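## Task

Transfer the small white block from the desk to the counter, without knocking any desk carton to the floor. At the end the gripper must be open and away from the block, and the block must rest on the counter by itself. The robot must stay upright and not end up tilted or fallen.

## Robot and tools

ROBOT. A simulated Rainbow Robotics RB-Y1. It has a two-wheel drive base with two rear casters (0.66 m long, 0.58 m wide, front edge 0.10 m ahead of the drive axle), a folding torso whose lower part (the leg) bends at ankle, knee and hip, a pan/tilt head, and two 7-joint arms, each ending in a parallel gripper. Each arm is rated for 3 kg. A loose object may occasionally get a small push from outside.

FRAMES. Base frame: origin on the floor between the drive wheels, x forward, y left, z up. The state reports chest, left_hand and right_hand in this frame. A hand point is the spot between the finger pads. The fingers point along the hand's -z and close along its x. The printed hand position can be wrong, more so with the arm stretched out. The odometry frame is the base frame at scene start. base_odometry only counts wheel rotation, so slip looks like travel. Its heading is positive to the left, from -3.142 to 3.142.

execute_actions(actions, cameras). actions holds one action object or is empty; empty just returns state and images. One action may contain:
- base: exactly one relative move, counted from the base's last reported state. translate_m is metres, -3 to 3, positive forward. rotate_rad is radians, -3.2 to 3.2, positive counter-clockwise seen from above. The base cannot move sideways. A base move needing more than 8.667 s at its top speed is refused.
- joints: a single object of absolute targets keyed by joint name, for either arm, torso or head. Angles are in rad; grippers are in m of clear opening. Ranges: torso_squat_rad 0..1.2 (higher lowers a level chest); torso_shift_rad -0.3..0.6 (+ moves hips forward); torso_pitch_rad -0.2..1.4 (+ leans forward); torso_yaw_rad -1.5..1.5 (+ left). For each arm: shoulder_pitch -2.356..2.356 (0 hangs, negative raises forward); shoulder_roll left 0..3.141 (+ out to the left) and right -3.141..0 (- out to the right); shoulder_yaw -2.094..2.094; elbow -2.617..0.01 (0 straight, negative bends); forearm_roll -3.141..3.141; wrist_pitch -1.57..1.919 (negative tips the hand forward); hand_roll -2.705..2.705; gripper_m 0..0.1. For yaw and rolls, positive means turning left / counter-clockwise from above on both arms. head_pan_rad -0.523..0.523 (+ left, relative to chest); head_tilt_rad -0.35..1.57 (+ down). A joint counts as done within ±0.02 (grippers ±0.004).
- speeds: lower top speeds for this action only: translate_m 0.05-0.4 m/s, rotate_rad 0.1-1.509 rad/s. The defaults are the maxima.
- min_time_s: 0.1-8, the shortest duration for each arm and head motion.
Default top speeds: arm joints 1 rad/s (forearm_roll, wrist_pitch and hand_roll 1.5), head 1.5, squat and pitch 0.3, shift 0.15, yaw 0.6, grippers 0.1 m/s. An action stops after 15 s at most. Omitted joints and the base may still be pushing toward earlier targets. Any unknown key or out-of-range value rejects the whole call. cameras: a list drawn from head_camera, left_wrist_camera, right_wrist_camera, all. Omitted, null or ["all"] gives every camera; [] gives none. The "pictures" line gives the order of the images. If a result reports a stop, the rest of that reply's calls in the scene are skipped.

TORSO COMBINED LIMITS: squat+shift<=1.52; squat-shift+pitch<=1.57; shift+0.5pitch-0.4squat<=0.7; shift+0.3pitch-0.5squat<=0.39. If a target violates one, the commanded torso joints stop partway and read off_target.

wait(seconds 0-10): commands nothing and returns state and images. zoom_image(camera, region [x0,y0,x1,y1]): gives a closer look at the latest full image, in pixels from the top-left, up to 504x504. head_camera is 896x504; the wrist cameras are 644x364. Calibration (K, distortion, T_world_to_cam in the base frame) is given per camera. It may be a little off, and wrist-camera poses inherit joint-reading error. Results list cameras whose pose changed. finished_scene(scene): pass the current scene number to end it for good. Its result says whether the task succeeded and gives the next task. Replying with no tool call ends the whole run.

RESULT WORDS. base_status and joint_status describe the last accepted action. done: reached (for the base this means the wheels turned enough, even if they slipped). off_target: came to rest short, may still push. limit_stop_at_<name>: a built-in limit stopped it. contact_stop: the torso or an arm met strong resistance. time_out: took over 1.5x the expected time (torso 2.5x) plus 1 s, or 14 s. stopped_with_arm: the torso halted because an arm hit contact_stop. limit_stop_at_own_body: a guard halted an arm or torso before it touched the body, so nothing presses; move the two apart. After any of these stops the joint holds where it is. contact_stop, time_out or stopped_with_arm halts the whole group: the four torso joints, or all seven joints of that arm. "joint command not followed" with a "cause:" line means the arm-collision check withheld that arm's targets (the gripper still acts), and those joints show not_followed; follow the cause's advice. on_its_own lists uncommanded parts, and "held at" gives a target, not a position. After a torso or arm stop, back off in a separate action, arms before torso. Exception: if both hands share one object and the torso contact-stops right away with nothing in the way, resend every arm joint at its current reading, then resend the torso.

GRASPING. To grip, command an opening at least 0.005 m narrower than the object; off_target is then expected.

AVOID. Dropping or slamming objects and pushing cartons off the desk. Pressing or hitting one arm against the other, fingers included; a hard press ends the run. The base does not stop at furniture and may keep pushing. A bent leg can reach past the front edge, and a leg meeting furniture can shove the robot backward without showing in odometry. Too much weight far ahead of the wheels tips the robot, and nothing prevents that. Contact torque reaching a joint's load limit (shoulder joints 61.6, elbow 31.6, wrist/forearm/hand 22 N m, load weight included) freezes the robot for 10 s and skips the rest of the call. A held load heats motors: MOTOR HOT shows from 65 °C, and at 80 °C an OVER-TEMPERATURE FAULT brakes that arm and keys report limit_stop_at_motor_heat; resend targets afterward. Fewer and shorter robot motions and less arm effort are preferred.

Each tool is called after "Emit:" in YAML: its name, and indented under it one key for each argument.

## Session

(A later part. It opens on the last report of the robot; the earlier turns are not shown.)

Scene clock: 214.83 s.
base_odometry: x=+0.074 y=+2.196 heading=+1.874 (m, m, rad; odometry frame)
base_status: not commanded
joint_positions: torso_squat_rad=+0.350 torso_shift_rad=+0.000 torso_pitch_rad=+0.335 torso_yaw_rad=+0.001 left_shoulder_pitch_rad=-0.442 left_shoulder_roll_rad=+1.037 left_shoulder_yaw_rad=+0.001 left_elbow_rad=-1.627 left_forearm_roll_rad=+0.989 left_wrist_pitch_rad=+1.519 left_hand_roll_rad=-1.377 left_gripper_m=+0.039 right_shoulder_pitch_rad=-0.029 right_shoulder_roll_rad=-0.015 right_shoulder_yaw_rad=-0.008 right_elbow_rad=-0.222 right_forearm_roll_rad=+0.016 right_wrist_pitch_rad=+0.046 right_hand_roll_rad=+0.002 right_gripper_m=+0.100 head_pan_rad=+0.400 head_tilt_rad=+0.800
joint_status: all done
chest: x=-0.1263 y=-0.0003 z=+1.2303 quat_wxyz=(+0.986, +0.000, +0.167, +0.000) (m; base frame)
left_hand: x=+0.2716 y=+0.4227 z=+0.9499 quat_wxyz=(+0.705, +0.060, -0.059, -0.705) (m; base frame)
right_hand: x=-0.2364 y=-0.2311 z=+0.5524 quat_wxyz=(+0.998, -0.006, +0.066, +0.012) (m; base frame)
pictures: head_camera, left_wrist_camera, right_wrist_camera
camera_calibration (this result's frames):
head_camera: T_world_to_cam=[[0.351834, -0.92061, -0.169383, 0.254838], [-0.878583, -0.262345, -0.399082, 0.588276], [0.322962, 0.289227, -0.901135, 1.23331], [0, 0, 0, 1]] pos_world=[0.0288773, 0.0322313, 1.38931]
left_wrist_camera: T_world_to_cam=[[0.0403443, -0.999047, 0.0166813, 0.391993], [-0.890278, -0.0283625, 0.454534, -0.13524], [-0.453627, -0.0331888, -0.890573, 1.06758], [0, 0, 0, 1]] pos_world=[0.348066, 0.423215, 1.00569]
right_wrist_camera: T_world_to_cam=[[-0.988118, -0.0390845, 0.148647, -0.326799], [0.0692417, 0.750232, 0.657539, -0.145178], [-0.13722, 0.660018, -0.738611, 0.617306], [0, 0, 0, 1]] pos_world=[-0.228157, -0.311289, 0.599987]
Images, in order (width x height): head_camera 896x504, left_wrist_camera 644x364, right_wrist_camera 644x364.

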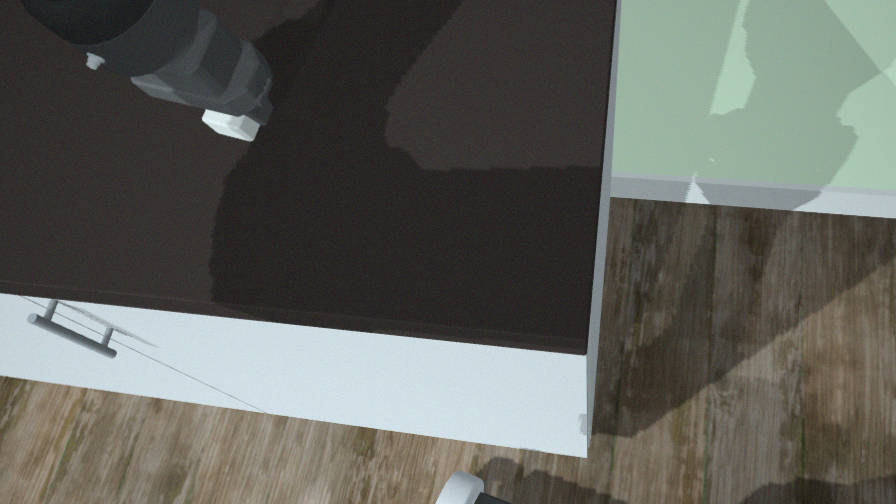

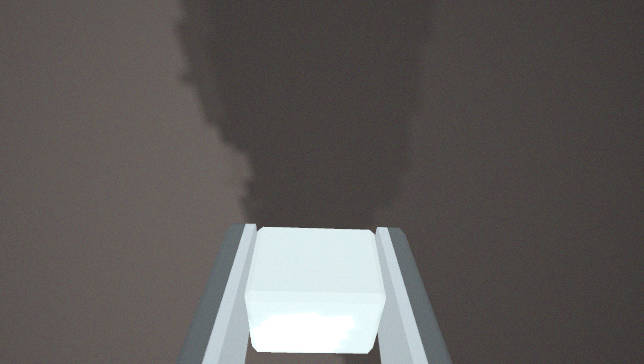

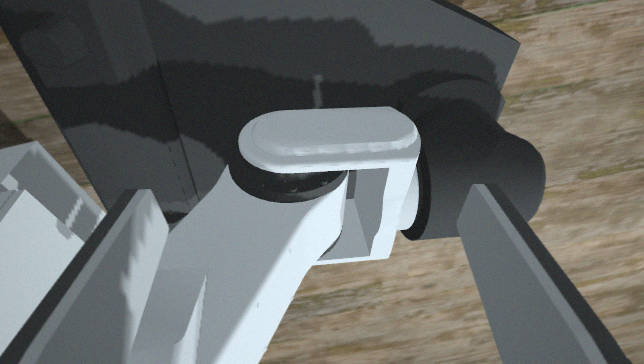

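Emit:
execute_actions:
  actions:
    - {"joints": {"left_gripper_m": 0.1}}
  cameras: ["head_camera"]

Emit:
execute_actions:
  actions:
    - {"joints": {"torso_pitch_rad": 0.0}}
  cameras: ["head_camera"]

Scene clock: 218.30 s.
base_odometry: x=+0.074 y=+2.196 heading=+1.874 (m, m, rad; odometry frame)
base_status: not commanded
joint_positions: torso_squat_rad=+0.350 torso_shift_rad=+0.000 torso_pitch_rad=+0.335 torso_yaw_rad=+0.001 left_shoulder_pitch_rad=-0.441 left_shoulder_roll_rad=+1.037 left_shoulder_yaw_rad=+0.000 left_elbow_rad=-1.627 left_forearm_roll_rad=+0.989 left_wrist_pitch_rad=+1.519 left_hand_roll_rad=-1.377 left_gripper_m=+0.100 right_shoulder_pitch_rad=-0.029 right_shoulder_roll_rad=-0.015 right_shoulder_yaw_rad=-0.008 right_elbow_rad=-0.222 right_forearm_roll_rad=+0.016 right_wrist_pitch_rad=+0.046 right_hand_roll_rad=+0.002 right_gripper_m=+0.100 head_pan_rad=+0.400 head_tilt_rad=+0.800
joint_status: all done
chest: x=-0.1263 y=-0.0003 z=+1.2303 quat_wxyz=(+0.986, +0.000, +0.167, +0.000) (m; base frame)
left_hand: x=+0.2713 y=+0.4227 z=+0.9494 quat_wxyz=(+0.705, +0.060, -0.059, -0.704) (m; base frame)
right_hand: x=-0.2365 y=-0.2311 z=+0.5524 quat_wxyz=(+0.998, -0.006, +0.066, +0.012) (m; base frame)
pictures: head_camera
camera_calibration (this result's frames):
head_camera: T_world_to_cam=[[0.351821, -0.920611, -0.169403, 0.254852], [-0.878631, -0.262363, -0.398966, 0.588161], [0.322847, 0.289208, -0.901182, 1.23332], [0, 0, 0, 1]] pos_world=[0.0289386, 0.0322448, 1.38928]
Images, in order (width x height): head_camera 896x504.

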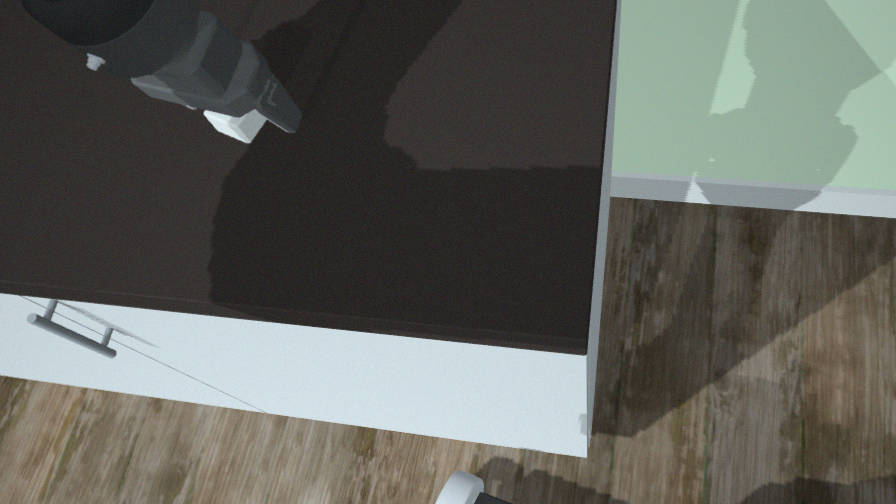

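Scene clock: 220.20 s.
base_odometry: x=+0.074 y=+2.196 heading=+1.874 (m, m, rad; odometry frame)
base_status: not commanded
joint_positions: torso_squat_rad=+0.350 torso_shift_rad=+0.000 torso_pitch_rad=+0.000 torso_yaw_rad=+0.001 left_shoulder_pitch_rad=-0.441 left_shoulder_roll_rad=+1.036 left_shoulder_yaw_rad=+0.000 left_elbow_rad=-1.627 left_forearm_roll_rad=+0.989 left_wrist_pitch_rad=+1.519 left_hand_roll_rad=-1.377 left_gripper_m=+0.100 right_shoulder_pitch_rad=-0.029 right_shoulder_roll_rad=-0.015 right_shoulder_yaw_rad=-0.008 right_elbow_rad=-0.222 right_forearm_roll_rad=+0.016 right_wrist_pitch_rad=+0.046 right_hand_roll_rad=+0.002 right_gripper_m=+0.100 head_pan_rad=+0.400 head_tilt_rad=+0.800
joint_status: all done
chest: x=-0.2280 y=-0.0003 z=+1.2475 quat_wxyz=(+1.000, +0.000, +0.000, +0.000) (m; base frame)
left_hand: x=+0.2399 y=+0.4226 z=+1.1127 quat_wxyz=(+0.685, +0.176, -0.175, -0.685) (m; base frame)
right_hand: x=-0.1093 y=-0.2311 z=+0.5710 quat_wxyz=(+0.995, -0.008, -0.101, +0.011) (m; base frame)
pictures: head_camera
camera_calibration (this result's frames):
head_camera: T_world_to_cam=[[0.387848, -0.920652, -0.0444322, 0.145833], [-0.698814, -0.262276, -0.665485, 0.879166], [0.601027, 0.289157, -0.745087, 1.15031], [0, 0, 0, 1]] pos_world=[-0.133554, 0.0322251, 1.44863]
Images, in order (width x height): head_camera 896x504.

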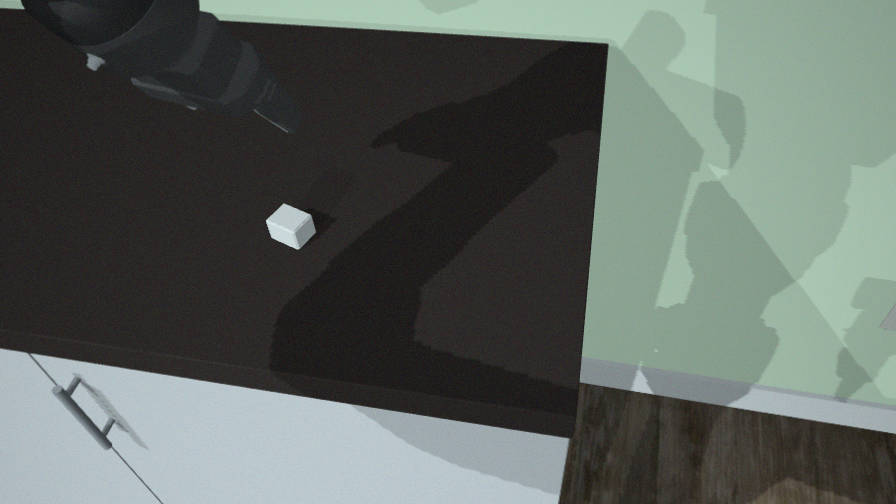

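The block rests on the counter. Backing away to move clear.

Emit:
execute_actions:
  actions:
    - {"base": {"translate_m": -0.4}}
  cameras: ["head_camera"]

Scene clock: 226.20 s.
base_odometry: x=+0.194 y=+1.814 heading=+1.876 (m, m, rad; odometry frame)
base_status: done
joint_positions: torso_squat_rad=+0.350 torso_shift_rad=+0.000 torso_pitch_rad=+0.000 torso_yaw_rad=+0.001 left_shoulder_pitch_rad=-0.441 left_shoulder_roll_rad=+1.036 left_shoulder_yaw_rad=+0.000 left_elbow_rad=-1.627 left_forearm_roll_rad=+0.989 left_wrist_pitch_rad=+1.519 left_hand_roll_rad=-1.377 left_gripper_m=+0.100 right_shoulder_pitch_rad=-0.029 right_shoulder_roll_rad=-0.015 right_shoulder_yaw_rad=-0.008 right_elbow_rad=-0.222 right_forearm_roll_rad=+0.016 right_wrist_pitch_rad=+0.046 right_hand_roll_rad=+0.002 right_gripper_m=+0.100 head_pan_rad=+0.400 head_tilt_rad=+0.800
joint_status: not commanded
chest: x=-0.2280 y=-0.0002 z=+1.2475 quat_wxyz=(+1.000, +0.000, +0.000, +0.000) (m; base frame)
left_hand: x=+0.2398 y=+0.4226 z=+1.1126 quat_wxyz=(+0.685, +0.176, -0.175, -0.685) (m; base frame)
right_hand: x=-0.1093 y=-0.2312 z=+0.5710 quat_wxyz=(+0.995, -0.008, -0.102, +0.011) (m; base frame)
pictures: head_camera
camera_calibration (this result's frames):
head_camera: T_world_to_cam=[[0.387864, -0.920651, -0.0443097, 0.145733], [-0.698738, -0.262341, -0.665539, 0.879239], [0.601105, 0.289099, -0.745046, 1.15028], [0, 0, 0, 1]] pos_world=[-0.133606, 0.0322846, 1.44864]
Images, in order (width x height): head_camera 896x504.

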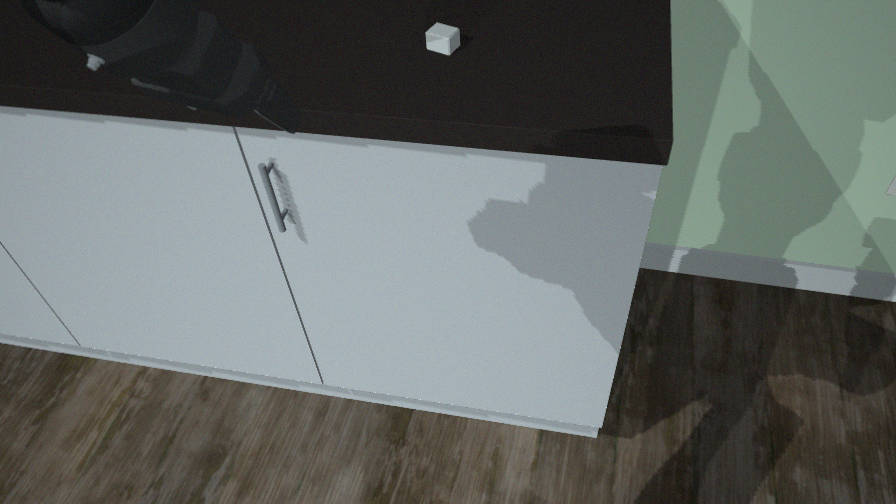

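Emit:
finished_scene:
  scene: 2

The scene is finished: the task was done.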